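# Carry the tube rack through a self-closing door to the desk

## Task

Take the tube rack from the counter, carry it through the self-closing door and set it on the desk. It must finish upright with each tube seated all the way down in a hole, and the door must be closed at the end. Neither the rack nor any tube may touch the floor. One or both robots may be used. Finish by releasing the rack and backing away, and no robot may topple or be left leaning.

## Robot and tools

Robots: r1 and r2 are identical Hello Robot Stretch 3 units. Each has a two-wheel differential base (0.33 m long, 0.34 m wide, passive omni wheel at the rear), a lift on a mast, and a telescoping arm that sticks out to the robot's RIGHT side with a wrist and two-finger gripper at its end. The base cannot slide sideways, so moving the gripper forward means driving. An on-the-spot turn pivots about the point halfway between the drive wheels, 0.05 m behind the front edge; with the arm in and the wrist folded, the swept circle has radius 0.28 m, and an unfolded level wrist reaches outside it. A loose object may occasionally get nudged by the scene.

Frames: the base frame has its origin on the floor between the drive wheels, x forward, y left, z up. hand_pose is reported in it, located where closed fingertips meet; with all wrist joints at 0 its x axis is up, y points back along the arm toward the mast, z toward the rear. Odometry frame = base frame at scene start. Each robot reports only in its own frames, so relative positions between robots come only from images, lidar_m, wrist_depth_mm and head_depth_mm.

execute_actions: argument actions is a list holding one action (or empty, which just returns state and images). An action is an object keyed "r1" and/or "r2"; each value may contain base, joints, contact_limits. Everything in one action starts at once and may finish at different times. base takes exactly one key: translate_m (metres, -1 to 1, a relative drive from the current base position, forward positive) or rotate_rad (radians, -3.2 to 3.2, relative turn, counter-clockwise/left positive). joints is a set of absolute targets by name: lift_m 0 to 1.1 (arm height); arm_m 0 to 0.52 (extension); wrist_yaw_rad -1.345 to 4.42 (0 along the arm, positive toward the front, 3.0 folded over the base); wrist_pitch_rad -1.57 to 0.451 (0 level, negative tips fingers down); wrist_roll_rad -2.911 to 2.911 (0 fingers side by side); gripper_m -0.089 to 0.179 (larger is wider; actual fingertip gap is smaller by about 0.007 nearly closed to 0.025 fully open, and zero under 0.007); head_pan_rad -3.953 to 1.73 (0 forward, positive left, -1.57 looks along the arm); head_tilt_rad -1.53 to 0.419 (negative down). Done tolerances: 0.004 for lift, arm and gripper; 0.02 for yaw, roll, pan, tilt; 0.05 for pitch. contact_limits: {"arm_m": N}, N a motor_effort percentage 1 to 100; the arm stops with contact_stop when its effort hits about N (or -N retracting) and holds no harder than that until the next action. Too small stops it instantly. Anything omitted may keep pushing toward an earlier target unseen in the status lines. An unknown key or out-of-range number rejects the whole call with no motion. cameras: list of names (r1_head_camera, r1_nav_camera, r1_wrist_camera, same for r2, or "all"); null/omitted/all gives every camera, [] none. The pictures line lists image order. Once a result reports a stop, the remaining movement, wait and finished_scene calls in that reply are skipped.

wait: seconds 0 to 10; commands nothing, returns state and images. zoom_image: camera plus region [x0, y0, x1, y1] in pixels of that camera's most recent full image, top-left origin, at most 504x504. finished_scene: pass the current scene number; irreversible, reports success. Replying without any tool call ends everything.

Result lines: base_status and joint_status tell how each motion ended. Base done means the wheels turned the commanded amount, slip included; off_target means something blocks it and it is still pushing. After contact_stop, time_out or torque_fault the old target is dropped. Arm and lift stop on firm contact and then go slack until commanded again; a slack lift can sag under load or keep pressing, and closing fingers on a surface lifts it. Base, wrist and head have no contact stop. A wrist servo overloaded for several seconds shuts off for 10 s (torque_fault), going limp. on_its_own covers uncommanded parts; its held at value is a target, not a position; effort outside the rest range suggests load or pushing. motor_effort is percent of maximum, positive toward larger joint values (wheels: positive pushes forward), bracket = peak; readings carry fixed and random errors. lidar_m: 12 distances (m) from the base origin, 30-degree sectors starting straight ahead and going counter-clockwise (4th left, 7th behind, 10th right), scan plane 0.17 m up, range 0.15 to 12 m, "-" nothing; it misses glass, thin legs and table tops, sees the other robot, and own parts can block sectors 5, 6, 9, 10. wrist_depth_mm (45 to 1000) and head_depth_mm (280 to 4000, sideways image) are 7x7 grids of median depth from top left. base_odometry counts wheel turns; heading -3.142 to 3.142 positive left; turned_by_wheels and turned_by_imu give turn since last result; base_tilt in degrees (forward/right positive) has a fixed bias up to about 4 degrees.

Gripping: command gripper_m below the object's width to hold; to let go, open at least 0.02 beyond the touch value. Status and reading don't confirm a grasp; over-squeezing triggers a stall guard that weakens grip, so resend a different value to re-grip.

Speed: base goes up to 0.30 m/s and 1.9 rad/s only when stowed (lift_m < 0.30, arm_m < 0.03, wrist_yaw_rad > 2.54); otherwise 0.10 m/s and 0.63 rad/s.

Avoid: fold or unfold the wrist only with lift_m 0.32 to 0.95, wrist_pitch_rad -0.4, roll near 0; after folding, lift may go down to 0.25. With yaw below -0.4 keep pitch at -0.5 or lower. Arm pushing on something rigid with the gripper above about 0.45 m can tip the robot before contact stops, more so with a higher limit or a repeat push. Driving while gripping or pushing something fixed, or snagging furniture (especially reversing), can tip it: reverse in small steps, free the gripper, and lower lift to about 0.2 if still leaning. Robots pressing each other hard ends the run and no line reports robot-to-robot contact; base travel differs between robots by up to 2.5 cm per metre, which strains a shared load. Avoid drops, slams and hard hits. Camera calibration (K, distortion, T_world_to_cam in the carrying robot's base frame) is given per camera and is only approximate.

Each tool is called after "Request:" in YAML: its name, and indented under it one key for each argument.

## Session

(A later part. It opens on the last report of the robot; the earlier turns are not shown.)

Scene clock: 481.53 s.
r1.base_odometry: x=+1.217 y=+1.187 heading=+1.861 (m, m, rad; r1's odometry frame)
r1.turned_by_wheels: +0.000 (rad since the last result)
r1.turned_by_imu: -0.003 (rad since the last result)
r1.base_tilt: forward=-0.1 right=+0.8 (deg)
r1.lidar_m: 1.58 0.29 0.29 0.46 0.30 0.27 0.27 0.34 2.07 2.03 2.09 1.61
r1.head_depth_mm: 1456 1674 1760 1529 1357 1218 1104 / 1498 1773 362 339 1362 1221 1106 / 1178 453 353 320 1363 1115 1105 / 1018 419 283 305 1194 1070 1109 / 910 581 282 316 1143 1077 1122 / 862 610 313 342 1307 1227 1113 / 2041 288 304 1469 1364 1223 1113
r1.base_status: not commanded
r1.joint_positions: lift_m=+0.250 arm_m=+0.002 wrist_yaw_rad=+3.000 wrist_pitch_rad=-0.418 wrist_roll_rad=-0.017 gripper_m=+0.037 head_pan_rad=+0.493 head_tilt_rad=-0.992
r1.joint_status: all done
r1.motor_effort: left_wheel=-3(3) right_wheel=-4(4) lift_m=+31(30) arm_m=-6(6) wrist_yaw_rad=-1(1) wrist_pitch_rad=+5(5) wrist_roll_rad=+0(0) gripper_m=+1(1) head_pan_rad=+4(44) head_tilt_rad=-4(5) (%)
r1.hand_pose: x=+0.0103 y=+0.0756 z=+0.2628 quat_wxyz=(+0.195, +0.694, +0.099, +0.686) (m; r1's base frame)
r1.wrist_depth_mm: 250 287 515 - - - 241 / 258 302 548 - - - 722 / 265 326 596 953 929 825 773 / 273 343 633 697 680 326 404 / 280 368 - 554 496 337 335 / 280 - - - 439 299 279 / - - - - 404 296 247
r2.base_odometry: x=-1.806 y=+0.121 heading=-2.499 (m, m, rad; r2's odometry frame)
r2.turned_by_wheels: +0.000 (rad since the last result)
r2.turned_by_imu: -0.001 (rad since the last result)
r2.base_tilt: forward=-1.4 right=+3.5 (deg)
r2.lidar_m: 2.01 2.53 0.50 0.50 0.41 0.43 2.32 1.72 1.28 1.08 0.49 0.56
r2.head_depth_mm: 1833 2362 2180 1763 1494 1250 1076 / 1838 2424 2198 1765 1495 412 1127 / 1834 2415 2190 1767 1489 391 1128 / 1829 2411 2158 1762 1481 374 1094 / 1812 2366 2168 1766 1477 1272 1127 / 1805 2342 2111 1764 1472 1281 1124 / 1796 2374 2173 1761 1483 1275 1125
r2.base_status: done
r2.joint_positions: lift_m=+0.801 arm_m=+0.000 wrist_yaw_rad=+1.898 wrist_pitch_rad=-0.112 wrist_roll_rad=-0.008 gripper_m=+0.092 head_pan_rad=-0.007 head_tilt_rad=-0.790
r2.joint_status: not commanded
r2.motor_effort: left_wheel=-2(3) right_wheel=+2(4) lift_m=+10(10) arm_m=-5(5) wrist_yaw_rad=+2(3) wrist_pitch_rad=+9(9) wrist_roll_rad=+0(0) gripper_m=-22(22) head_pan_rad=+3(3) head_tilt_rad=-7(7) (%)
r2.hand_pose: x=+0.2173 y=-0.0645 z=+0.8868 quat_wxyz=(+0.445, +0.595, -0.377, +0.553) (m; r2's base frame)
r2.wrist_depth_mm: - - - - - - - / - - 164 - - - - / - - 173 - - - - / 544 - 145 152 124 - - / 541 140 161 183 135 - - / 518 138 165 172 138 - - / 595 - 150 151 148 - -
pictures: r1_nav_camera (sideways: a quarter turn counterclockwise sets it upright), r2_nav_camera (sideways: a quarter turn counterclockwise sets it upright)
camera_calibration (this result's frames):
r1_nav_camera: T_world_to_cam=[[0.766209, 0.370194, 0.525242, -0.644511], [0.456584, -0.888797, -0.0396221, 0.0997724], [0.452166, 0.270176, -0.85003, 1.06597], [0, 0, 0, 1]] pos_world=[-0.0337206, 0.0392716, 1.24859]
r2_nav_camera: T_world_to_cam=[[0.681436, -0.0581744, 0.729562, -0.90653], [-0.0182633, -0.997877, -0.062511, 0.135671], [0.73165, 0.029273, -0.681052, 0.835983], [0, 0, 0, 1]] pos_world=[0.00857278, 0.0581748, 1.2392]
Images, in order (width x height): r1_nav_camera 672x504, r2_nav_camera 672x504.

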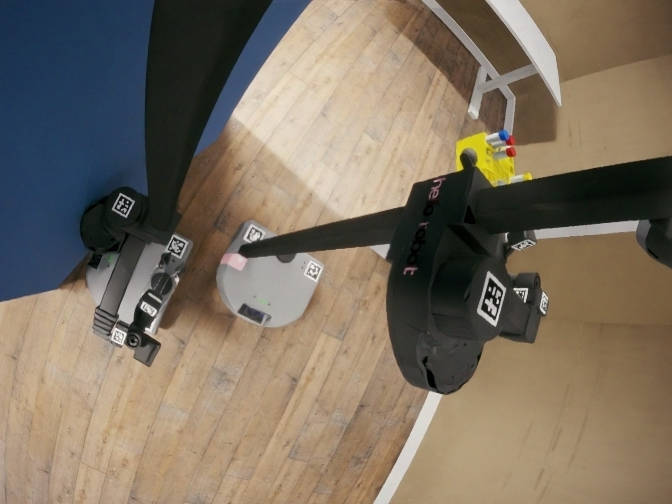

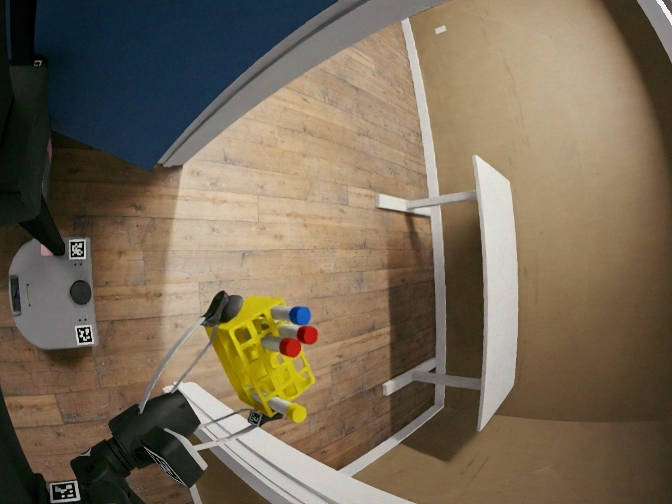

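Request:
execute_actions:
  actions:
    - {"r2":{"base":{"translate_m":0.6}},"r1":{"joints":{"arm_m":0.036,"head_pan_rad":-3.14}}}
  cameras: ["r2_nav_camera"]

Request:
execute_actions:
  actions:
    - {"r2":{"base":{"translate_m":0.6},"joints":{"head_tilt_rad":-0.7}},"r1":{"base":{"translate_m":0.31}}}
  cameras: ["r1_nav_camera","r2_nav_camera","r2_head_camera"]

Scene clock: 512.33 s.
r1.base_odometry: x=+1.217 y=+1.187 heading=+1.861 (m, m, rad; r1's odometry frame)
r1.turned_by_wheels: +0.000 (rad since the last result)
r1.turned_by_imu: -0.002 (rad since the last result)
r1.base_tilt: forward=+0.0 right=+0.8 (deg)
r1.lidar_m: 1.58 0.95 0.84 0.46 0.30 0.27 0.27 0.34 2.07 2.03 2.10 1.61
r1.head_depth_mm: - - 305 374 487 701 1059 / - - 318 397 526 727 - / - 291 334 423 574 753 - / - 299 353 452 631 928 - / - 305 374 487 701 1168 - / - 317 397 526 787 1212 1139 / 291 333 420 574 1353 1232 1113
r1.base_status: not commanded
r1.joint_positions: lift_m=+0.250 arm_m=+0.036 wrist_yaw_rad=+3.000 wrist_pitch_rad=-0.418 wrist_roll_rad=-0.017 gripper_m=+0.037 head_pan_rad=-3.133 head_tilt_rad=-0.992
r1.joint_status: all done
r1.motor_effort: left_wheel=-5(4) right_wheel=-4(4) lift_m=+31(31) arm_m=+6(6) wrist_yaw_rad=+0(1) wrist_pitch_rad=+5(5) wrist_roll_rad=+0(0) gripper_m=+0(0) head_pan_rad=-3(50) head_tilt_rad=-5(5) (%)
r1.hand_pose: x=+0.0103 y=+0.0416 z=+0.2628 quat_wxyz=(+0.195, +0.694, +0.099, +0.686) (m; r1's base frame)
r1.wrist_depth_mm: 264 313 561 - - - - / 272 330 586 - 818 - - / 278 357 643 917 825 826 855 / 285 373 658 707 703 716 732 / 294 375 - 583 589 570 570 / - - - - 472 474 479 / - - - - 406 409 409
r2.base_odometry: x=-2.287 y=-0.239 heading=-2.499 (m, m, rad; r2's odometry frame)
r2.turned_by_wheels: +0.000 (rad since the last result)
r2.turned_by_imu: -0.001 (rad since the last result)
r2.base_tilt: forward=-1.3 right=+3.5 (deg)
r2.lidar_m: 1.49 1.43 2.58 0.68 0.52 0.69 2.91 1.74 0.44 0.78 1.30 1.57
r2.head_depth_mm: 1586 1282 2056 1782 1499 1261 1142 / 1567 1270 2061 1786 1491 412 1132 / 1556 1275 2056 1767 1478 391 1118 / 1550 1270 2049 1763 1487 374 1090 / 1547 1258 2037 1764 1471 1274 1122 / 1542 1258 2038 1756 1467 1282 1126 / 1527 1253 1943 1708 1480 1279 1121
r2.base_status: done
r2.joint_positions: lift_m=+0.801 arm_m=+0.000 wrist_yaw_rad=+1.898 wrist_pitch_rad=-0.112 wrist_roll_rad=-0.008 gripper_m=+0.092 head_pan_rad=-0.007 head_tilt_rad=-0.790
r2.joint_status: not commanded
r2.motor_effort: left_wheel=-3(3) right_wheel=+2(5) lift_m=+10(10) arm_m=-6(5) wrist_yaw_rad=+2(2) wrist_pitch_rad=+9(9) wrist_roll_rad=+0(0) gripper_m=-22(22) head_pan_rad=+4(3) head_tilt_rad=-7(7) (%)
r2.hand_pose: x=+0.2173 y=-0.0645 z=+0.8868 quat_wxyz=(+0.445, +0.595, -0.377, +0.553) (m; r2's base frame)
r2.wrist_depth_mm: - - - - - - - / - - 164 - - - - / - - 173 - - - - / - - 145 152 125 - 898 / - 141 161 182 135 - - / - 138 165 173 138 - - / - - 150 151 147 - -
pictures: r2_nav_camera (sideways: a quarter turn counterclockwise sets it upright)
camera_calibration (this result's frames):
r2_nav_camera: T_world_to_cam=[[0.681449, -0.0581744, 0.72955, -0.906514], [-0.0182643, -0.997877, -0.0625107, 0.135671], [0.731638, 0.0292731, -0.681065, 0.836], [0, 0, 0, 1]] pos_world=[0.00857166, 0.0581748, 1.2392]
Images, in order (width x height): r2_nav_camera 672x504.

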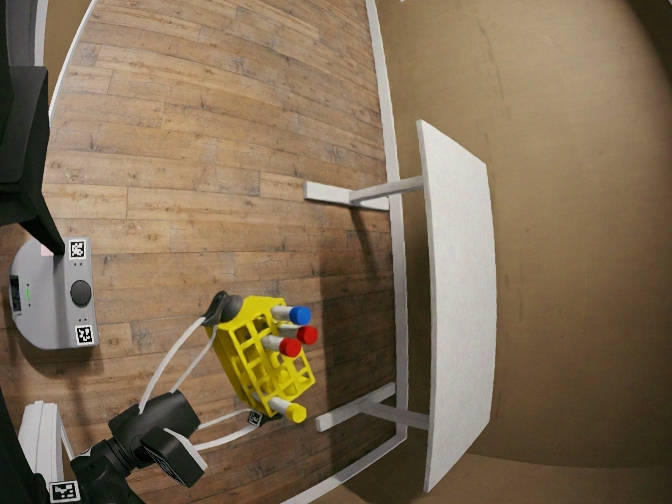

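Scene clock: 519.77 s.
r1.base_odometry: x=+1.128 y=+1.484 heading=+1.861 (m, m, rad; r1's odometry frame)
r1.turned_by_wheels: +0.000 (rad since the last result)
r1.turned_by_imu: -0.001 (rad since the last result)
r1.base_tilt: forward=+0.0 right=+0.8 (deg)
r1.lidar_m: 1.27 0.77 0.71 1.41 0.46 0.30 0.28 0.28 0.35 2.05 1.69 1.30
r1.head_depth_mm: - 303 368 482 695 1168 1100 / - 299 358 464 662 1032 - / - 295 349 449 631 865 - / - 293 340 436 604 868 - / - 289 332 422 578 882 - / - 286 324 409 554 864 1145 / - - 317 395 534 1176 1115
r1.base_status: done
r1.joint_positions: lift_m=+0.250 arm_m=+0.036 wrist_yaw_rad=+3.000 wrist_pitch_rad=-0.418 wrist_roll_rad=-0.017 gripper_m=+0.037 head_pan_rad=-3.134 head_tilt_rad=-0.992
r1.joint_status: not commanded
r1.motor_effort: left_wheel=-15(22) right_wheel=-5(8) lift_m=+31(31) arm_m=+5(6) wrist_yaw_rad=+0(1) wrist_pitch_rad=+5(5) wrist_roll_rad=+0(0) gripper_m=+1(1) head_pan_rad=-2(3) head_tilt_rad=-5(5) (%)
r1.hand_pose: x=+0.0104 y=+0.0415 z=+0.2627 quat_wxyz=(+0.195, +0.694, +0.100, +0.686) (m; r1's base frame)
r1.wrist_depth_mm: 437 - - - - - 589 / 435 745 - - - 692 651 / 422 715 911 895 955 717 723 / 411 638 702 702 698 713 730 / 399 546 - 580 581 580 573 / 360 - - - 470 476 477 / - - - - 404 401 407
r2.base_odometry: x=-2.767 y=-0.598 heading=-2.500 (m, m, rad; r2's odometry frame)
r2.turned_by_wheels: +0.000 (rad since the last result)
r2.turned_by_imu: +0.000 (rad since the last result)
r2.base_tilt: forward=-1.4 right=+3.5 (deg)
r2.lidar_m: 1.23 0.87 1.78 2.49 1.09 0.90 1.33 0.88 1.13 1.25 1.10 1.14
r2.head_depth_mm: 1048 1182 1117 865 724 1335 1139 / 1039 1177 1118 864 724 395 1098 / 1041 1167 1117 864 721 403 400 / 1031 1162 1114 862 702 362 360 / 1027 1158 1111 862 701 1299 1151 / 1021 1146 1111 861 700 1330 1148 / 1013 1145 1105 859 698 1295 1157
r2.base_status: done
r2.joint_positions: lift_m=+0.801 arm_m=+0.000 wrist_yaw_rad=+1.898 wrist_pitch_rad=-0.112 wrist_roll_rad=-0.008 gripper_m=+0.092 head_pan_rad=-0.007 head_tilt_rad=-0.705
r2.joint_status: all done
r2.motor_effort: left_wheel=-2(4) right_wheel=+2(5) lift_m=+10(10) arm_m=-6(5) wrist_yaw_rad=+2(2) wrist_pitch_rad=+9(9) wrist_roll_rad=-1(1) gripper_m=-23(22) head_pan_rad=+4(4) head_tilt_rad=+3(18) (%)
r2.hand_pose: x=+0.2173 y=-0.0645 z=+0.8868 quat_wxyz=(+0.445, +0.595, -0.377, +0.553) (m; r2's base frame)
r2.wrist_depth_mm: - - - - - 926 871 / - - 164 - - 920 874 / - - 173 - - - 942 / - 636 145 151 125 799 839 / - 140 160 181 135 547 552 / - 137 164 171 138 - 414 / - - 149 152 148 - 347
pictures: r1_nav_camera (sideways: a quarter turn counterclockwise sets it upright), r2_head_camera (sideways: a quarter turn clockwise sets it upright), r2_nav_camera (sideways: a quarter turn counterclockwise sets it upright)
camera_calibration (this result's frames):
r1_nav_camera: T_world_to_cam=[[-0.850541, 0.0296658, 0.525072, -0.634427], [0.0103915, 0.999161, -0.0396184, 0.102489], [-0.525806, -0.0282408, -0.850135, 1.07208], [0, 0, 0, 1]] pos_world=[0.0230331, -0.0533064, 1.24859]
r2_head_camera: T_world_to_cam=[[-0.641013, 0.037532, -0.766612, 1.02206], [0.0533657, 0.998566, 0.00426564, -0.00370548], [0.765673, -0.0381765, -0.642096, 0.794798], [0, 0, 0, 1]] pos_world=[0.0467992, -0.00431741, 1.29388]
r2_nav_camera: T_world_to_cam=[[0.616544, -0.0576824, 0.785204, -0.978659], [-0.0128225, -0.997916, -0.0632403, 0.136595], [0.787216, 0.0289222, -0.615999, 0.751025], [0, 0, 0, 1]] pos_world=[0.013919, 0.0581374, 1.23972]
Images, in order (width x height): r1_nav_camera 672x504, r2_head_camera 896x504, r2_nav_camera 672x504.

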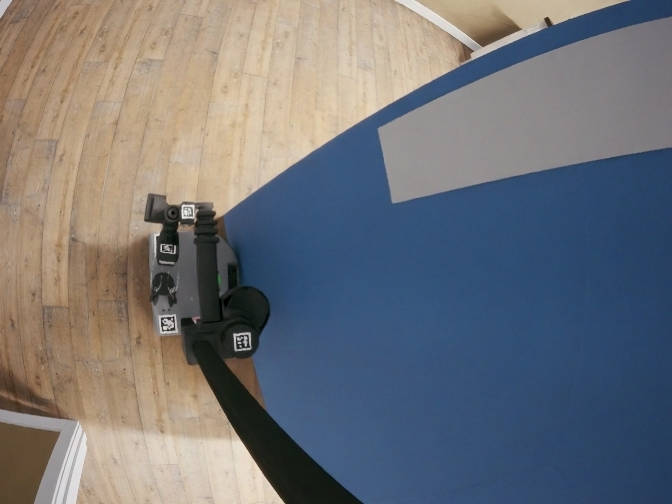

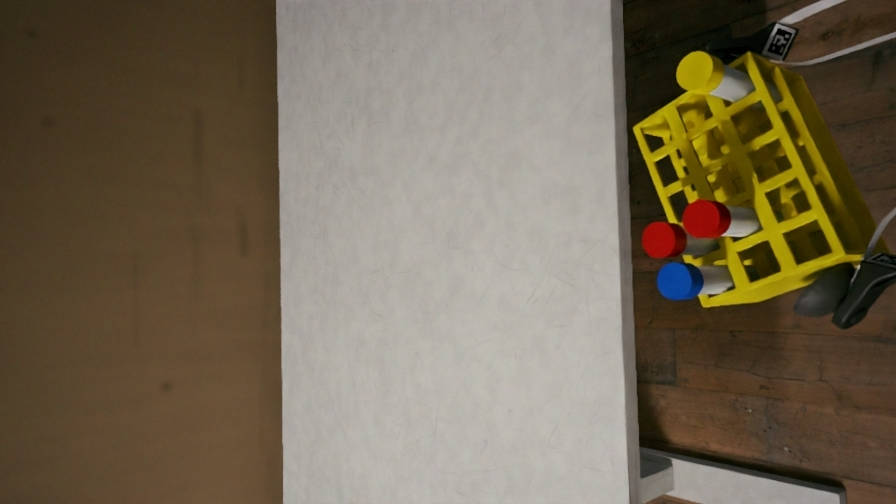

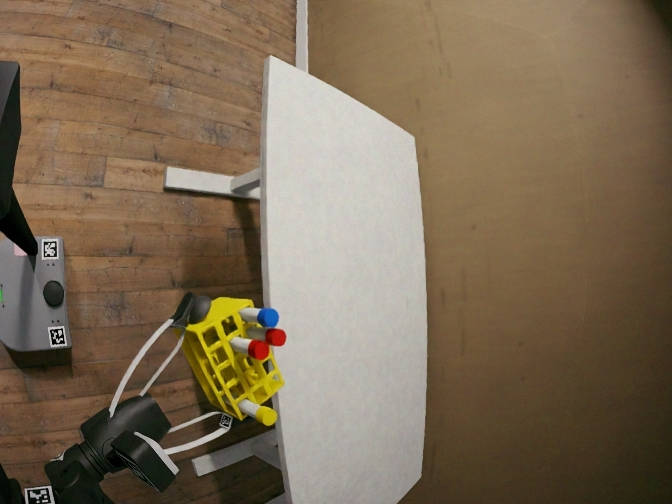

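Request:
execute_actions:
  actions:
    - {"r2":{"base":{"rotate_rad":1.57},"joints":{"wrist_yaw_rad":0.0,"head_pan_rad":-1.57,"head_tilt_rad":-0.8}},"r1":{"base":{"rotate_rad":1.49}}}
  cameras: ["r1_nav_camera","r2_wrist_camera"]

Request:
execute_actions:
  actions:
    - {"r2":{"joints":{"arm_m":0.22,"lift_m":0.72}},"r1":{"base":{"translate_m":0.3}}}
  cameras: ["r1_nav_camera","r2_nav_camera","r2_head_camera","r2_wrist_camera"]

Scene clock: 541.97 s.
r1.base_odometry: x=+1.128 y=+1.484 heading=-2.932 (m, m, rad; r1's odometry frame)
r1.turned_by_wheels: +1.490 (rad since the last result)
r1.turned_by_imu: +1.503 (rad since the last result)
r1.base_tilt: forward=-0.1 right=+0.8 (deg)
r1.lidar_m: 1.34 0.48 0.25 0.21 0.21 0.24 2.05 1.81 1.32 1.27 0.82 0.71
r1.head_depth_mm: 1952 2054 1755 1527 463 526 636 / 1947 2059 1745 1542 1359 687 - / 1942 2074 1769 1534 1366 1267 - / 1931 2064 1761 1540 1366 1254 - / 1923 2073 1765 1527 1369 1233 - / 1938 2097 1766 1548 1370 1228 1142 / 1911 2081 1770 1547 1367 1236 1115
r1.base_status: done
r1.joint_positions: lift_m=+0.250 arm_m=+0.036 wrist_yaw_rad=+3.000 wrist_pitch_rad=-0.418 wrist_roll_rad=-0.017 gripper_m=+0.037 head_pan_rad=-3.134 head_tilt_rad=-0.992
r1.joint_status: not commanded
r1.motor_effort: left_wheel=-3(27) right_wheel=-3(3) lift_m=+31(31) arm_m=+5(5) wrist_yaw_rad=+0(1) wrist_pitch_rad=+5(5) wrist_roll_rad=+0(0) gripper_m=+0(0) head_pan_rad=-3(3) head_tilt_rad=-4(5) (%)
r1.hand_pose: x=+0.0104 y=+0.0415 z=+0.2627 quat_wxyz=(+0.195, +0.694, +0.100, +0.686) (m; r1's base frame)
r1.wrist_depth_mm: 209 222 253 274 308 349 408 / 225 239 277 301 339 398 465 / 240 261 303 332 383 446 555 / 258 283 333 365 423 509 663 / 283 302 - 412 500 559 569 / 464 - - - 473 481 487 / - - - - 402 409 408
r2.base_odometry: x=-2.767 y=-0.598 heading=-0.930 (m, m, rad; r2's odometry frame)
r2.turned_by_wheels: +1.570 (rad since the last result)
r2.turned_by_imu: +1.559 (rad since the last result)
r2.base_tilt: forward=-1.4 right=+3.5 (deg)
r2.lidar_m: 2.49 1.09 0.90 1.27 1.00 1.13 1.25 1.10 1.14 1.23 0.87 1.79
r2.head_depth_mm: 1069 1175 973 787 1393 - - / 1064 1175 970 787 1384 - - / 1062 1171 971 522 1051 - - / 1056 1162 972 528 618 - 1095 / 1051 1160 967 555 1384 1279 1128 / 1045 1156 965 780 1395 1279 1123 / 1050 1152 962 779 1339 1249 1123
r2.base_status: done
r2.joint_positions: lift_m=+0.801 arm_m=+0.000 wrist_yaw_rad=+0.003 wrist_pitch_rad=-0.112 wrist_roll_rad=-0.008 gripper_m=+0.092 head_pan_rad=-1.563 head_tilt_rad=-0.790
r2.joint_status: all done
r2.motor_effort: left_wheel=-2(6) right_wheel=+2(4) lift_m=+10(10) arm_m=-6(6) wrist_yaw_rad=-2(4) wrist_pitch_rad=+9(9) wrist_roll_rad=+0(0) gripper_m=-22(22) head_pan_rad=-3(49) head_tilt_rad=-7(23) (%)
r2.hand_pose: x=-0.0208 y=-0.3973 z=+0.8868 quat_wxyz=(+0.709, +0.041, -0.703, -0.039) (m; r2's base frame)
r2.wrist_depth_mm: 903 897 863 874 854 848 858 / 933 913 165 872 881 908 890 / - - 173 919 940 912 917 / - 642 146 152 124 793 849 / 481 140 161 182 135 543 549 / 387 138 166 173 138 - 408 / 297 294 149 152 148 319 336
pictures: r1_nav_camera (sideways: a quarter turn counterclockwise sets it upright), r2_wrist_camera
camera_calibration (this result's frames):
r1_nav_camera: T_world_to_cam=[[-0.850541, 0.0296658, 0.525072, -0.634427], [0.0103915, 0.999161, -0.0396184, 0.102489], [-0.525806, -0.0282408, -0.850135, 1.07208], [0, 0, 0, 1]] pos_world=[0.0230331, -0.0533064, 1.24859]
r2_wrist_camera: T_world_to_cam=[[-0.999099, 0.0151136, 0.0396484, -0.057213], [-0.0333902, 0.296541, -0.954436, 0.995004], [-0.0261823, -0.954901, -0.295769, 0.0425735], [0, 0, 0, 1]] pos_world=[-0.0228234, -0.253541, 0.964528]
Images, in order (width x height): r1_nav_camera 672x504, r2_wrist_camera 644x364.

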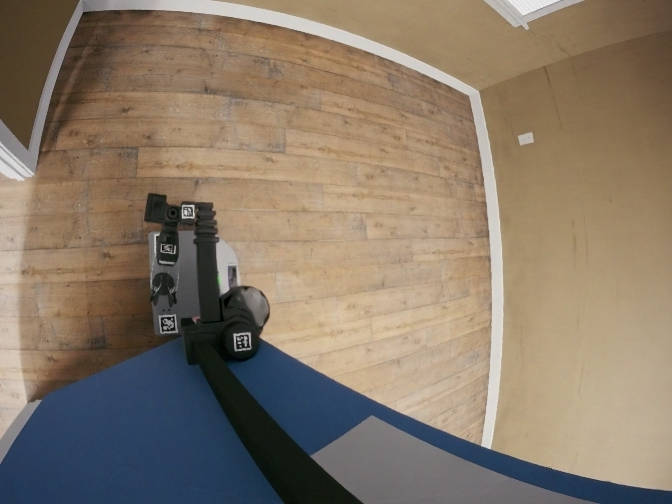

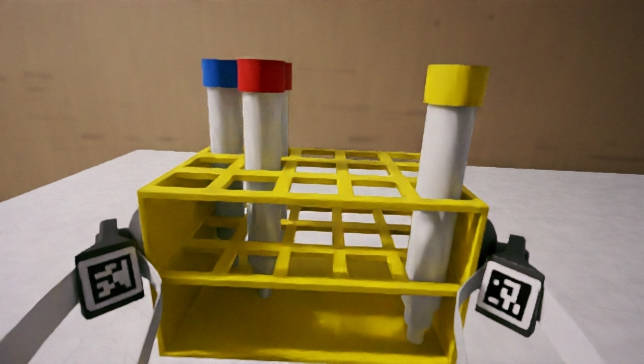

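Scene clock: 545.93 s.
r1.base_odometry: x=+0.835 y=+1.421 heading=-2.932 (m, m, rad; r1's odometry frame)
r1.turned_by_wheels: +0.000 (rad since the last result)
r1.turned_by_imu: +0.000 (rad since the last result)
r1.base_tilt: forward=-0.1 right=+0.8 (deg)
r1.lidar_m: 1.04 2.52 0.32 0.24 0.23 0.24 0.33 1.81 1.32 1.10 0.50 1.78
r1.head_depth_mm: - 298 333 381 445 535 692 / 302 340 390 458 555 667 - / 345 398 469 575 735 875 - / 419 499 616 802 1325 1246 - / 2217 2077 1769 1543 1370 1236 - / 2198 2084 1770 1543 1368 1223 1139 / 2204 2082 1771 1544 1361 1229 1114
r1.base_status: done
r1.joint_positions: lift_m=+0.250 arm_m=+0.036 wrist_yaw_rad=+3.000 wrist_pitch_rad=-0.418 wrist_roll_rad=-0.017 gripper_m=+0.037 head_pan_rad=-3.134 head_tilt_rad=-0.992
r1.joint_status: not commanded
r1.motor_effort: left_wheel=+2(11) right_wheel=-10(10) lift_m=+31(31) arm_m=+5(6) wrist_yaw_rad=-1(0) wrist_pitch_rad=+5(5) wrist_roll_rad=+0(0) gripper_m=+0(1) head_pan_rad=-4(2) head_tilt_rad=-4(5) (%)
r1.hand_pose: x=+0.0104 y=+0.0415 z=+0.2627 quat_wxyz=(+0.195, +0.694, +0.100, +0.686) (m; r1's base frame)
r1.wrist_depth_mm: 211 230 279 317 378 490 - / 225 247 303 342 430 535 - / 240 267 330 378 478 620 987 / 256 288 364 429 549 682 729 / 273 308 - 475 567 576 569 / - - - - 475 471 476 / - - - - 402 410 411
r2.base_odometry: x=-2.767 y=-0.598 heading=-0.930 (m, m, rad; r2's odometry frame)
r2.turned_by_wheels: +0.000 (rad since the last result)
r2.turned_by_imu: -0.001 (rad since the last result)
r2.base_tilt: forward=-1.4 right=+3.5 (deg)
r2.lidar_m: 2.49 1.09 0.90 1.14 1.00 1.14 1.25 1.10 1.14 1.23 0.87 1.78
r2.head_depth_mm: 1068 1177 979 789 1396 1313 - / 1065 1172 970 806 - - 1128 / 1063 1162 971 830 1411 1282 1125 / 1054 1160 967 - 1422 1279 1129 / 1055 1158 933 759 1390 1275 1125 / 1050 1162 960 778 1386 1277 1125 / 1047 1157 962 779 1350 1250 1123
r2.base_status: not commanded
r2.joint_positions: lift_m=+0.721 arm_m=+0.220 wrist_yaw_rad=+0.002 wrist_pitch_rad=-0.112 wrist_roll_rad=-0.008 gripper_m=+0.092 head_pan_rad=-1.563 head_tilt_rad=-0.790
r2.joint_status: all done
r2.motor_effort: left_wheel=-2(2) right_wheel=+2(2) lift_m=+10(8) arm_m=+6(7) wrist_yaw_rad=-1(2) wrist_pitch_rad=+9(9) wrist_roll_rad=+0(0) gripper_m=-23(22) head_pan_rad=-3(3) head_tilt_rad=-7(7) (%)
r2.hand_pose: x=-0.0211 y=-0.6165 z=+0.8068 quat_wxyz=(+0.709, +0.041, -0.703, -0.039) (m; r2's base frame)
r2.wrist_depth_mm: 698 700 688 670 684 659 655 / 740 732 166 718 700 693 686 / 776 733 174 722 731 717 728 / 457 428 146 152 124 541 560 / 323 141 161 181 135 363 375 / 261 137 165 173 138 - 277 / 198 199 149 151 147 214 224
pictures: r1_nav_camera (sideways: a quarter turn counterclockwise sets it upright), r2_head_camera (sideways: a quarter turn clockwise sets it upright), r2_nav_camera (sideways: a quarter turn counterclockwise sets it upright), r2_wrist_camera
camera_calibration (this result's frames):
r1_nav_camera: T_world_to_cam=[[-0.850541, 0.0296656, 0.525072, -0.634427], [0.0103912, 0.999161, -0.0396184, 0.102489], [-0.525807, -0.0282409, -0.850135, 1.07208], [0, 0, 0, 1]] pos_world=[0.0230331, -0.0533064, 1.24859]
r2_head_camera: T_world_to_cam=[[0.0275969, 0.704583, -0.709085, 0.943011], [0.999245, -0.0388426, 0.000293733, -0.00430413], [-0.0273357, -0.708558, -0.705123, 0.881614], [0, 0, 0, 1]] pos_world=[0.00237626, -0.0399214, 1.29032]
r2_nav_camera: T_world_to_cam=[[-0.0480927, -0.682089, 0.729686, -0.902241], [-0.998038, 0.00349438, -0.062513, 0.141651], [0.0400896, -0.731261, -0.680919, 0.840029], [0, 0, 0, 1]] pos_world=[0.0643051, -0.00162364, 1.2392]
r2_wrist_camera: T_world_to_cam=[[-0.99908, 0.0163511, 0.039648, -0.0502752], [-0.0330234, 0.296547, -0.954447, 0.983686], [-0.0273638, -0.954878, -0.295734, -0.190509], [0, 0, 0, 1]] pos_world=[-0.0229573, -0.4728, 0.88453]
Images, in order (width x height): r1_nav_camera 672x504, r2_head_camera 896x504, r2_nav_camera 672x504, r2_wrist_camera 644x364.

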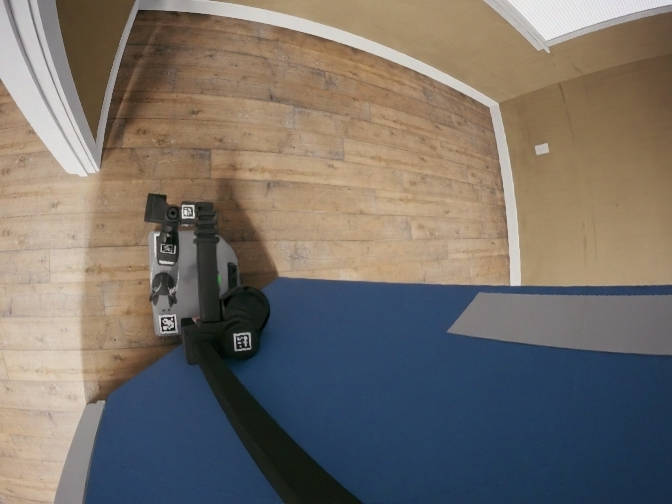

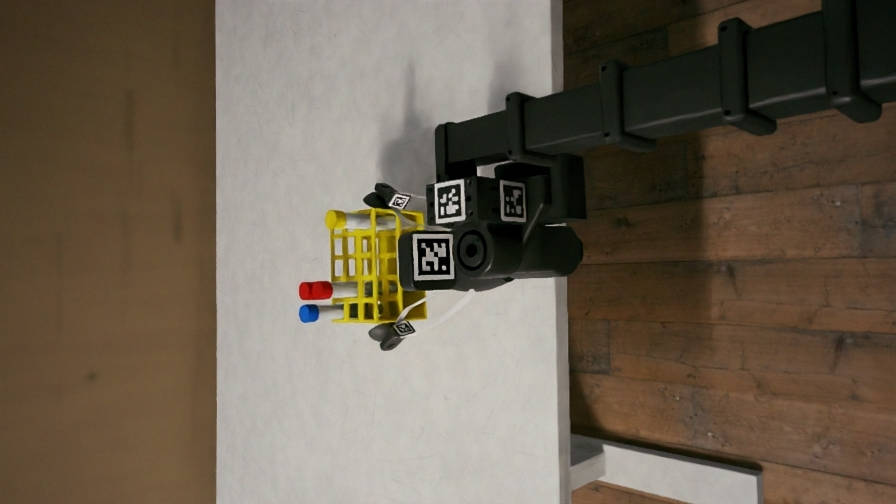

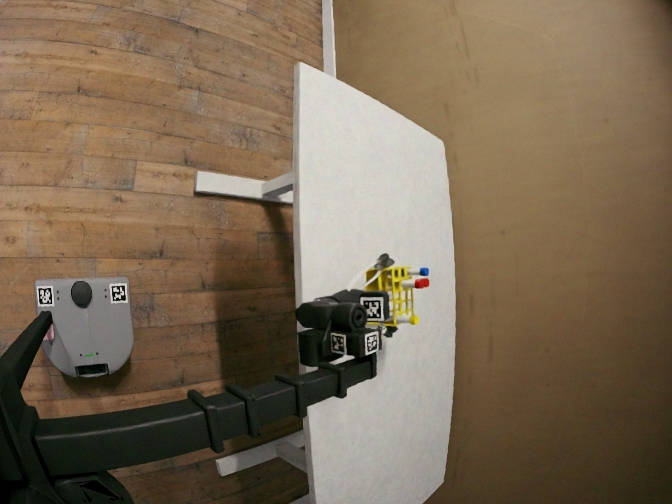

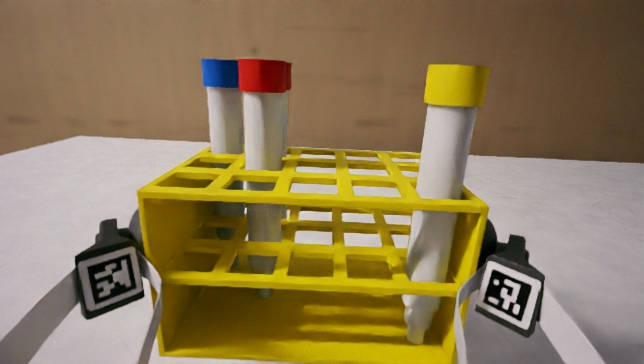

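Request:
execute_actions:
  actions:
    - {"r2":{"joints":{"lift_m":0.684}},"r1":{"base":{"translate_m":0.25}}}
  cameras: ["r2_wrist_camera"]

Scene clock: 556.37 s.
r1.base_odometry: x=+0.590 y=+1.369 heading=-2.931 (m, m, rad; r1's odometry frame)
r1.turned_by_wheels: +0.001 (rad since the last result)
r1.turned_by_imu: +0.000 (rad since the last result)
r1.base_tilt: forward=+0.0 right=+0.8 (deg)
r1.lidar_m: 0.79 2.25 0.48 0.30 0.25 0.25 0.28 0.47 1.32 0.41 0.43 1.79
r1.head_depth_mm: - - 304 359 443 578 862 / - 293 334 404 514 668 - / - 311 372 463 612 766 - / 297 345 421 541 758 1146 - / 320 386 485 652 997 1224 - / 356 440 572 817 1344 1231 1144 / 399 507 1666 1540 1369 1231 1112
r1.base_status: translate_m off_target (by the wheels' count: +0.2501 of +0.2500)
r1.joint_positions: lift_m=+0.250 arm_m=+0.036 wrist_yaw_rad=+3.000 wrist_pitch_rad=-0.418 wrist_roll_rad=-0.017 gripper_m=+0.037 head_pan_rad=-3.134 head_tilt_rad=-0.992
r1.joint_status: not commanded
r1.on_its_own: right_wheel is at rest, and its effort (-23) is outside its rest range (-18 to +18)
r1.motor_effort: left_wheel=-4(9) right_wheel=-23(23) lift_m=+31(30) arm_m=+5(5) wrist_yaw_rad=+0(1) wrist_pitch_rad=+5(5) wrist_roll_rad=+0(0) gripper_m=+1(1) head_pan_rad=-3(2) head_tilt_rad=-4(4) (%)
r1.hand_pose: x=+0.0104 y=+0.0415 z=+0.2627 quat_wxyz=(+0.195, +0.694, +0.100, +0.686) (m; r1's base frame)
r1.wrist_depth_mm: 224 254 353 439 - - - / 235 269 379 481 - - - / 248 290 416 534 947 944 953 / 258 312 451 587 707 724 720 / 271 323 - 588 587 573 572 / - - - - 468 473 474 / - - - - 405 409 409
r2.base_odometry: x=-2.767 y=-0.598 heading=-0.930 (m, m, rad; r2's odometry frame)
r2.turned_by_wheels: +0.000 (rad since the last result)
r2.turned_by_imu: -0.001 (rad since the last result)
r2.base_tilt: forward=-1.4 right=+3.5 (deg)
r2.lidar_m: 2.49 1.09 0.90 0.89 1.00 1.14 1.26 1.10 1.15 1.23 0.87 1.78
r2.head_depth_mm: 1072 1168 973 787 1395 1298 1177 / 1065 1170 974 787 709 - - / 1058 1169 966 806 1393 1278 1122 / 1056 1163 967 782 1404 1283 1128 / 1054 1160 964 762 1391 1281 1123 / 1051 1157 964 782 1381 1272 1124 / 1048 1150 961 778 1339 1257 1126
r2.base_status: not commanded
r2.joint_positions: lift_m=+0.685 arm_m=+0.220 wrist_yaw_rad=+0.002 wrist_pitch_rad=-0.112 wrist_roll_rad=-0.008 gripper_m=+0.092 head_pan_rad=-1.563 head_tilt_rad=-0.790
r2.joint_status: all done
r2.motor_effort: left_wheel=-2(2) right_wheel=+2(2) lift_m=+10(12) arm_m=+5(5) wrist_yaw_rad=-1(0) wrist_pitch_rad=+9(9) wrist_roll_rad=+0(0) gripper_m=-22(22) head_pan_rad=-4(4) head_tilt_rad=-7(7) (%)
r2.hand_pose: x=-0.0211 y=-0.6165 z=+0.7708 quat_wxyz=(+0.709, +0.041, -0.703, -0.039) (m; r2's base frame)
r2.wrist_depth_mm: 716 697 698 694 670 674 663 / 747 724 164 722 705 685 693 / 619 636 173 725 566 730 725 / 356 339 145 151 124 417 438 / 255 140 162 181 135 283 287 / 204 138 164 172 138 - 217 / 154 155 149 152 148 167 175
pictures: r2_wrist_camera
camera_calibration (this result's frames):
r2_wrist_camera: T_world_to_cam=[[-0.99908, 0.0163514, 0.0396478, -0.0488475], [-0.0330233, 0.296542, -0.954449, 0.949323], [-0.0273638, -0.95488, -0.29573, -0.201162], [0, 0, 0, 1]] pos_world=[-0.0229573, -0.472802, 0.848527]
Images, in order (width x height): r2_wrist_camera 644x364.

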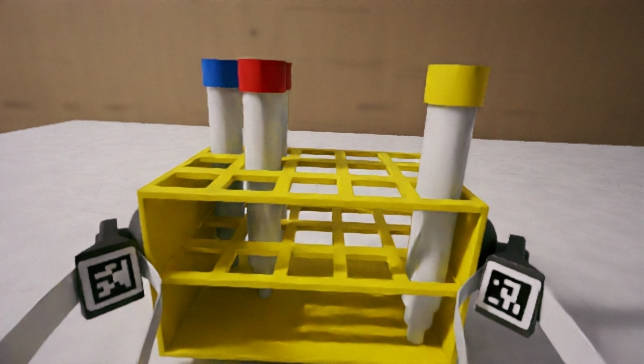

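Request:
execute_actions:
  actions:
    - {"r2":{"joints":{"lift_m":0.675}},"r1":{"base":{"translate_m":0.2}}}
  cameras: ["r2_wrist_camera"]

Scene clock: 564.30 s.
r1.base_odometry: x=+0.394 y=+1.327 heading=-2.931 (m, m, rad; r1's odometry frame)
r1.turned_by_wheels: +0.000 (rad since the last result)
r1.turned_by_imu: +0.000 (rad since the last result)
r1.base_tilt: forward=+0.0 right=+0.9 (deg)
r1.lidar_m: 0.58 1.56 2.61 0.46 0.31 0.27 0.27 0.33 0.42 0.41 1.31 1.70
r1.head_depth_mm: - - 308 380 501 732 1065 / - - 319 400 534 747 - / - 290 333 422 575 756 - / - 296 348 446 621 907 - / - 302 365 473 676 1122 - / - 308 383 506 743 1191 1142 / - 321 403 540 822 1224 1110
r1.base_status: translate_m off_target (by the wheels' count: +0.2002 of +0.2000)
r1.joint_positions: lift_m=+0.250 arm_m=+0.036 wrist_yaw_rad=+3.000 wrist_pitch_rad=-0.419 wrist_roll_rad=-0.017 gripper_m=+0.037 head_pan_rad=-3.134 head_tilt_rad=-0.992
r1.joint_status: not commanded
r1.on_its_own: left_wheel is at rest, and its effort (-25) is outside its rest range (-18 to +18); right_wheel is at rest, and its effort (-26) is outside its rest range (-18 to +18)
r1.motor_effort: left_wheel=-25(38) right_wheel=-26(40) lift_m=+31(31) arm_m=+5(5) wrist_yaw_rad=-1(1) wrist_pitch_rad=+5(5) wrist_roll_rad=+0(0) gripper_m=+0(1) head_pan_rad=-3(2) head_tilt_rad=-5(5) (%)
r1.hand_pose: x=+0.0104 y=+0.0414 z=+0.2626 quat_wxyz=(+0.195, +0.694, +0.100, +0.686) (m; r1's base frame)
r1.wrist_depth_mm: 273 330 478 - - - - / 282 349 526 - - - - / 287 374 573 939 939 958 976 / 292 388 629 709 701 717 738 / 298 379 - 591 588 571 569 / - - - - 471 475 478 / - - - - 399 403 413
r2.base_odometry: x=-2.767 y=-0.598 heading=-0.930 (m, m, rad; r2's odometry frame)
r2.turned_by_wheels: +0.000 (rad since the last result)
r2.turned_by_imu: -0.001 (rad since the last result)
r2.base_tilt: forward=-1.4 right=+3.5 (deg)
r2.lidar_m: 2.50 1.09 0.90 0.69 1.00 1.14 1.25 1.10 1.15 1.23 0.87 1.79
r2.head_depth_mm: 1068 1179 978 786 1399 1287 1154 / 1064 1174 971 786 1052 - - / 1061 1166 972 807 - 1282 1128 / 1054 1164 968 769 1410 1271 1122 / 1051 1161 966 761 1386 1281 1124 / 1048 1155 960 779 1388 1277 1123 / 1044 1161 960 776 1354 1249 1123
r2.base_status: not commanded
r2.joint_positions: lift_m=+0.676 arm_m=+0.220 wrist_yaw_rad=+0.002 wrist_pitch_rad=-0.110 wrist_roll_rad=-0.008 gripper_m=+0.092 head_pan_rad=-1.563 head_tilt_rad=-0.790
r2.joint_status: all done
r2.motor_effort: left_wheel=-2(2) right_wheel=+2(2) lift_m=+10(11) arm_m=+5(6) wrist_yaw_rad=-1(1) wrist_pitch_rad=+9(9) wrist_roll_rad=+0(0) gripper_m=-22(22) head_pan_rad=-4(3) head_tilt_rad=-7(7) (%)
r2.hand_pose: x=-0.0211 y=-0.6167 z=+0.7624 quat_wxyz=(+0.709, +0.040, -0.703, -0.038) (m; r2's base frame)
r2.wrist_depth_mm: 706 691 689 685 660 668 664 / 737 728 163 708 687 708 689 / 591 613 172 687 532 716 724 / 340 319 145 147 125 392 410 / 239 141 161 179 135 265 272 / 192 148 167 172 138 - 204 / 144 147 150 151 147 156 164
pictures: r2_wrist_camera
camera_calibration (this result's frames):
r2_wrist_camera: T_world_to_cam=[[-0.99908, 0.0164513, 0.0396066, -0.0484211], [-0.0330228, 0.294158, -0.955186, 0.940479], [-0.0273646, -0.955615, -0.293344, -0.206031], [0, 0, 0, 1]] pos_world=[-0.0229573, -0.472739, 0.839812]
Images, in order (width x height): r2_wrist_camera 644x364.

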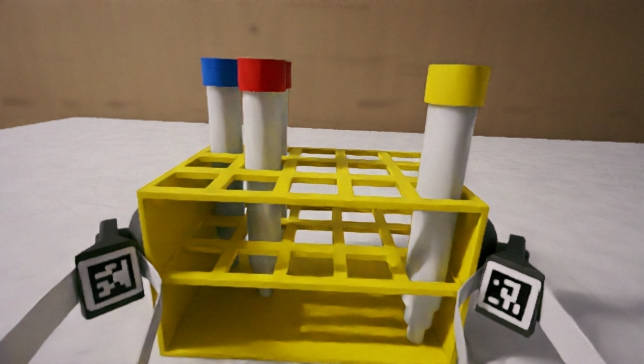

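Touching now. Release.

Request:
execute_actions:
  actions:
    - {"r2":{"joints":{"gripper_m":0.179}},"r1":{"base":{"translate_m":0.2}}}
  cameras: ["r2_wrist_camera"]

Request:
execute_actions:
  actions:
    - {"r2":{"joints":{"arm_m":0.0}},"r1":{"base":{"translate_m":0.06}}}
  cameras: ["r2_wrist_camera","r1_nav_camera","r2_head_camera"]

Scene clock: 572.97 s.
r1.base_odometry: x=+0.198 y=+1.286 heading=-2.931 (m, m, rad; r1's odometry frame)
r1.turned_by_wheels: +0.000 (rad since the last result)
r1.turned_by_imu: -0.001 (rad since the last result)
r1.base_tilt: forward=+0.0 right=+0.8 (deg)
r1.lidar_m: 0.39 1.37 2.52 1.03 0.49 0.35 0.34 0.35 0.49 1.00 1.30 1.53
r1.head_depth_mm: 301 352 430 551 770 1168 1099 / 300 351 428 549 763 1155 - / 300 350 427 547 759 1052 - / 299 349 426 545 756 1091 - / 299 348 424 544 755 1154 - / 298 348 424 541 751 1173 1148 / 297 347 423 541 747 1114 1113
r1.base_status: done
r1.joint_positions: lift_m=+0.250 arm_m=+0.036 wrist_yaw_rad=+3.000 wrist_pitch_rad=-0.419 wrist_roll_rad=-0.017 gripper_m=+0.037 head_pan_rad=-3.134 head_tilt_rad=-0.992
r1.joint_status: not commanded
r1.motor_effort: left_wheel=+0(20) right_wheel=+1(20) lift_m=+31(31) arm_m=+5(5) wrist_yaw_rad=+0(0) wrist_pitch_rad=+5(5) wrist_roll_rad=+0(0) gripper_m=+0(0) head_pan_rad=-3(3) head_tilt_rad=-5(5) (%)
r1.hand_pose: x=+0.0104 y=+0.0414 z=+0.2626 quat_wxyz=(+0.195, +0.694, +0.100, +0.686) (m; r1's base frame)
r1.wrist_depth_mm: 435 470 - - - - - / 436 512 - - - - - / 439 551 929 924 937 977 938 / 429 602 688 691 701 735 724 / 432 549 - 583 595 563 567 / 404 - - - 471 474 481 / - - - - 409 406 409
r2.base_odometry: x=-2.767 y=-0.598 heading=-0.930 (m, m, rad; r2's odometry frame)
r2.turned_by_wheels: +0.000 (rad since the last result)
r2.turned_by_imu: -0.001 (rad since the last result)
r2.base_tilt: forward=-1.4 right=+3.5 (deg)
r2.lidar_m: 2.49 1.09 0.59 0.49 0.91 1.14 1.25 1.10 1.15 1.23 0.87 1.78
r2.head_depth_mm: 1066 1170 973 786 1398 1283 1151 / 1065 1171 971 786 1052 - - / 1059 1165 971 807 - 1277 1125 / 1057 1166 966 776 1423 1278 1125 / 1054 1165 964 762 1383 1280 1124 / 1046 1156 963 782 1389 1275 1127 / 1043 1148 962 776 1343 1254 1127
r2.base_status: not commanded
r2.joint_positions: lift_m=+0.676 arm_m=+0.220 wrist_yaw_rad=+0.002 wrist_pitch_rad=-0.103 wrist_roll_rad=-0.008 gripper_m=+0.179 head_pan_rad=-1.563 head_tilt_rad=-0.790
r2.joint_status: all done
r2.motor_effort: left_wheel=-2(2) right_wheel=+2(2) lift_m=+10(10) arm_m=+5(6) wrist_yaw_rad=-1(1) wrist_pitch_rad=+7(8) wrist_roll_rad=+0(0) gripper_m=+0(98) head_pan_rad=-3(4) head_tilt_rad=-7(7) (%)
r2.hand_pose: x=-0.0211 y=-0.6170 z=+0.7642 quat_wxyz=(+0.709, +0.037, -0.703, -0.036) (m; r2's base frame)
r2.wrist_depth_mm: 695 696 693 697 659 669 645 / 741 734 167 721 708 708 699 / 618 635 175 744 558 731 717 / 343 348 148 156 125 405 426 / 259 146 160 178 135 254 279 / - 172 170 175 136 192 209 / 151 149 152 153 150 162 161
pictures: r2_wrist_camera
camera_calibration (this result's frames):
r2_wrist_camera: T_world_to_cam=[[-0.999081, 0.0167221, 0.0394773, -0.0482173], [-0.0330085, 0.287587, -0.957186, 0.939712], [-0.0273593, -0.957609, -0.286771, -0.212111], [0, 0, 0, 1]] pos_world=[-0.0229577, -0.472562, 0.840555]
Images, in order (width x height): r2_wrist_camera 644x364.

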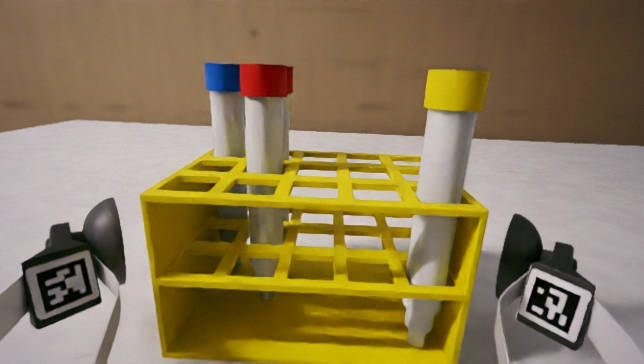

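Scene clock: 575.83 s.
r1.base_odometry: x=+0.140 y=+1.273 heading=-2.931 (m, m, rad; r1's odometry frame)
r1.turned_by_wheels: +0.000 (rad since the last result)
r1.turned_by_imu: +0.000 (rad since the last result)
r1.base_tilt: forward=+0.0 right=+0.8 (deg)
r1.lidar_m: 0.32 1.31 2.43 1.26 0.57 0.41 0.40 0.41 0.52 1.23 1.31 1.48
r1.head_depth_mm: 354 418 511 657 918 1203 1097 / 353 417 509 654 911 1219 - / 352 416 507 651 905 1238 - / 351 415 506 646 896 1226 - / 350 414 504 644 894 1215 - / 349 412 502 641 885 1210 1144 / 349 411 500 639 881 1197 1116
r1.base_status: done
r1.joint_positions: lift_m=+0.250 arm_m=+0.036 wrist_yaw_rad=+3.000 wrist_pitch_rad=-0.419 wrist_roll_rad=-0.017 gripper_m=+0.037 head_pan_rad=-3.134 head_tilt_rad=-0.992
r1.joint_status: not commanded
r1.motor_effort: left_wheel=+0(5) right_wheel=+1(4) lift_m=+31(31) arm_m=+5(5) wrist_yaw_rad=+0(0) wrist_pitch_rad=+5(5) wrist_roll_rad=+0(0) gripper_m=+1(1) head_pan_rad=-3(3) head_tilt_rad=-4(4) (%)
r1.hand_pose: x=+0.0104 y=+0.0414 z=+0.2626 quat_wxyz=(+0.195, +0.694, +0.100, +0.686) (m; r1's base frame)
r1.wrist_depth_mm: 461 588 - - - - - / 481 582 - - - - - / 508 601 903 895 938 942 973 / 516 621 695 698 708 715 732 / 502 569 - 591 586 567 575 / 474 - - - 479 466 478 / - - - - 400 407 413
r2.base_odometry: x=-2.767 y=-0.598 heading=-0.930 (m, m, rad; r2's odometry frame)
r2.turned_by_wheels: +0.000 (rad since the last result)
r2.turned_by_imu: -0.001 (rad since the last result)
r2.base_tilt: forward=-1.4 right=+3.5 (deg)
r2.lidar_m: 2.49 1.09 0.53 0.43 0.90 1.14 1.26 1.10 1.14 1.23 0.87 1.78
r2.head_depth_mm: 1065 1171 977 787 1391 1287 1163 / 1060 1168 972 785 1390 1298 - / 1062 1167 973 785 1387 1307 - / 1053 1165 968 764 1389 - - / 1052 1163 966 764 1384 1275 1132 / 1049 1159 968 780 1378 1281 1125 / 1045 1158 958 780 1343 1256 1120
r2.base_status: not commanded
r2.joint_positions: lift_m=+0.676 arm_m=+0.000 wrist_yaw_rad=+0.001 wrist_pitch_rad=-0.102 wrist_roll_rad=-0.008 gripper_m=+0.179 head_pan_rad=-1.563 head_tilt_rad=-0.790
r2.joint_status: all done
r2.motor_effort: left_wheel=-2(2) right_wheel=+2(2) lift_m=+10(10) arm_m=-6(4) wrist_yaw_rad=-1(1) wrist_pitch_rad=+6(7) wrist_roll_rad=+0(0) gripper_m=+0(0) head_pan_rad=-3(4) head_tilt_rad=-7(7) (%)
r2.hand_pose: x=-0.0211 y=-0.3978 z=+0.7644 quat_wxyz=(+0.709, +0.037, -0.703, -0.036) (m; r2's base frame)
r2.wrist_depth_mm: 914 901 866 857 856 844 862 / 967 936 923 932 915 907 888 / 631 647 689 378 787 878 929 / 353 363 375 372 398 411 433 / 263 249 253 259 265 285 286 / - 212 210 210 209 206 211 / - 839 - - - - -
pictures: r1_nav_camera (sideways: a quarter turn counterclockwise sets it upright), r2_head_camera (sideways: a quarter turn clockwise sets it upright), r2_wrist_camera
camera_calibration (this result's frames):
r1_nav_camera: T_world_to_cam=[[-0.850614, 0.0297252, 0.52495, -0.634268], [0.0104677, 0.99916, -0.0396158, 0.102486], [-0.525686, -0.0282027, -0.850211, 1.07217], [0, 0, 0, 1]] pos_world=[0.023037, -0.0533075, 1.24859]
r2_head_camera: T_world_to_cam=[[0.027597, 0.704584, -0.709084, 0.943009], [0.999245, -0.0388427, 0.000293641, -0.00430401], [-0.0273358, -0.708557, -0.705124, 0.881615], [0, 0, 0, 1]] pos_world=[0.00237626, -0.0399214, 1.29032]
r2_wrist_camera: T_world_to_cam=[[-0.999077, 0.016954, 0.0394589, -0.0518348], [-0.0329517, 0.28663, -0.957475, 0.876755], [-0.0275431, -0.957891, -0.285807, -0.00298305], [0, 0, 0, 1]] pos_world=[-0.0229785, -0.253283, 0.840664]
Images, in order (width x height): r1_nav_camera 672x504, r2_head_camera 896x504, r2_wrist_camera 644x364.

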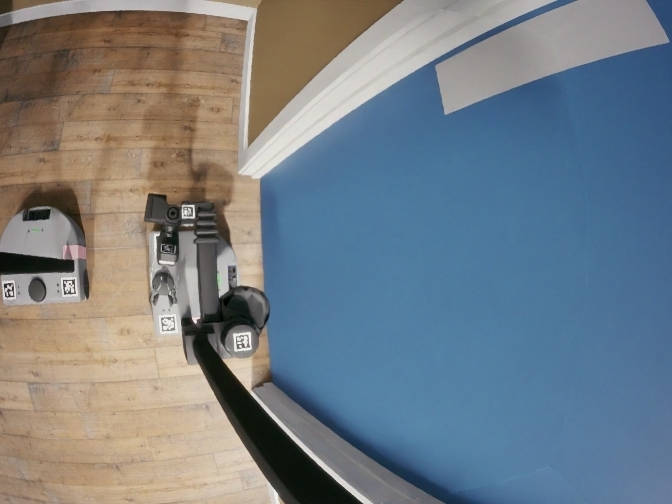

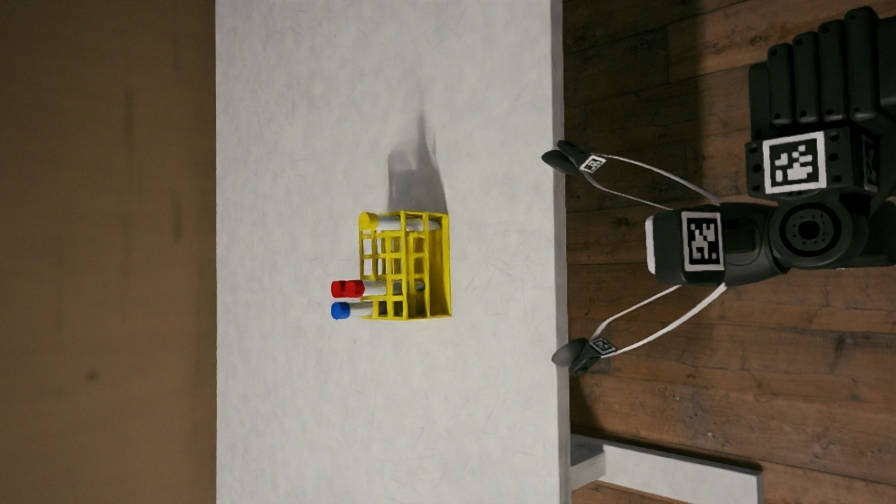

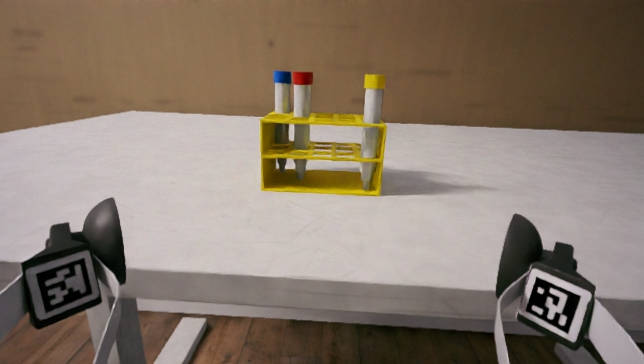

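Door shut, tubes level, rack placed.

Request:
finished_scene:
  scene: 1

The scene is finished: the task was done.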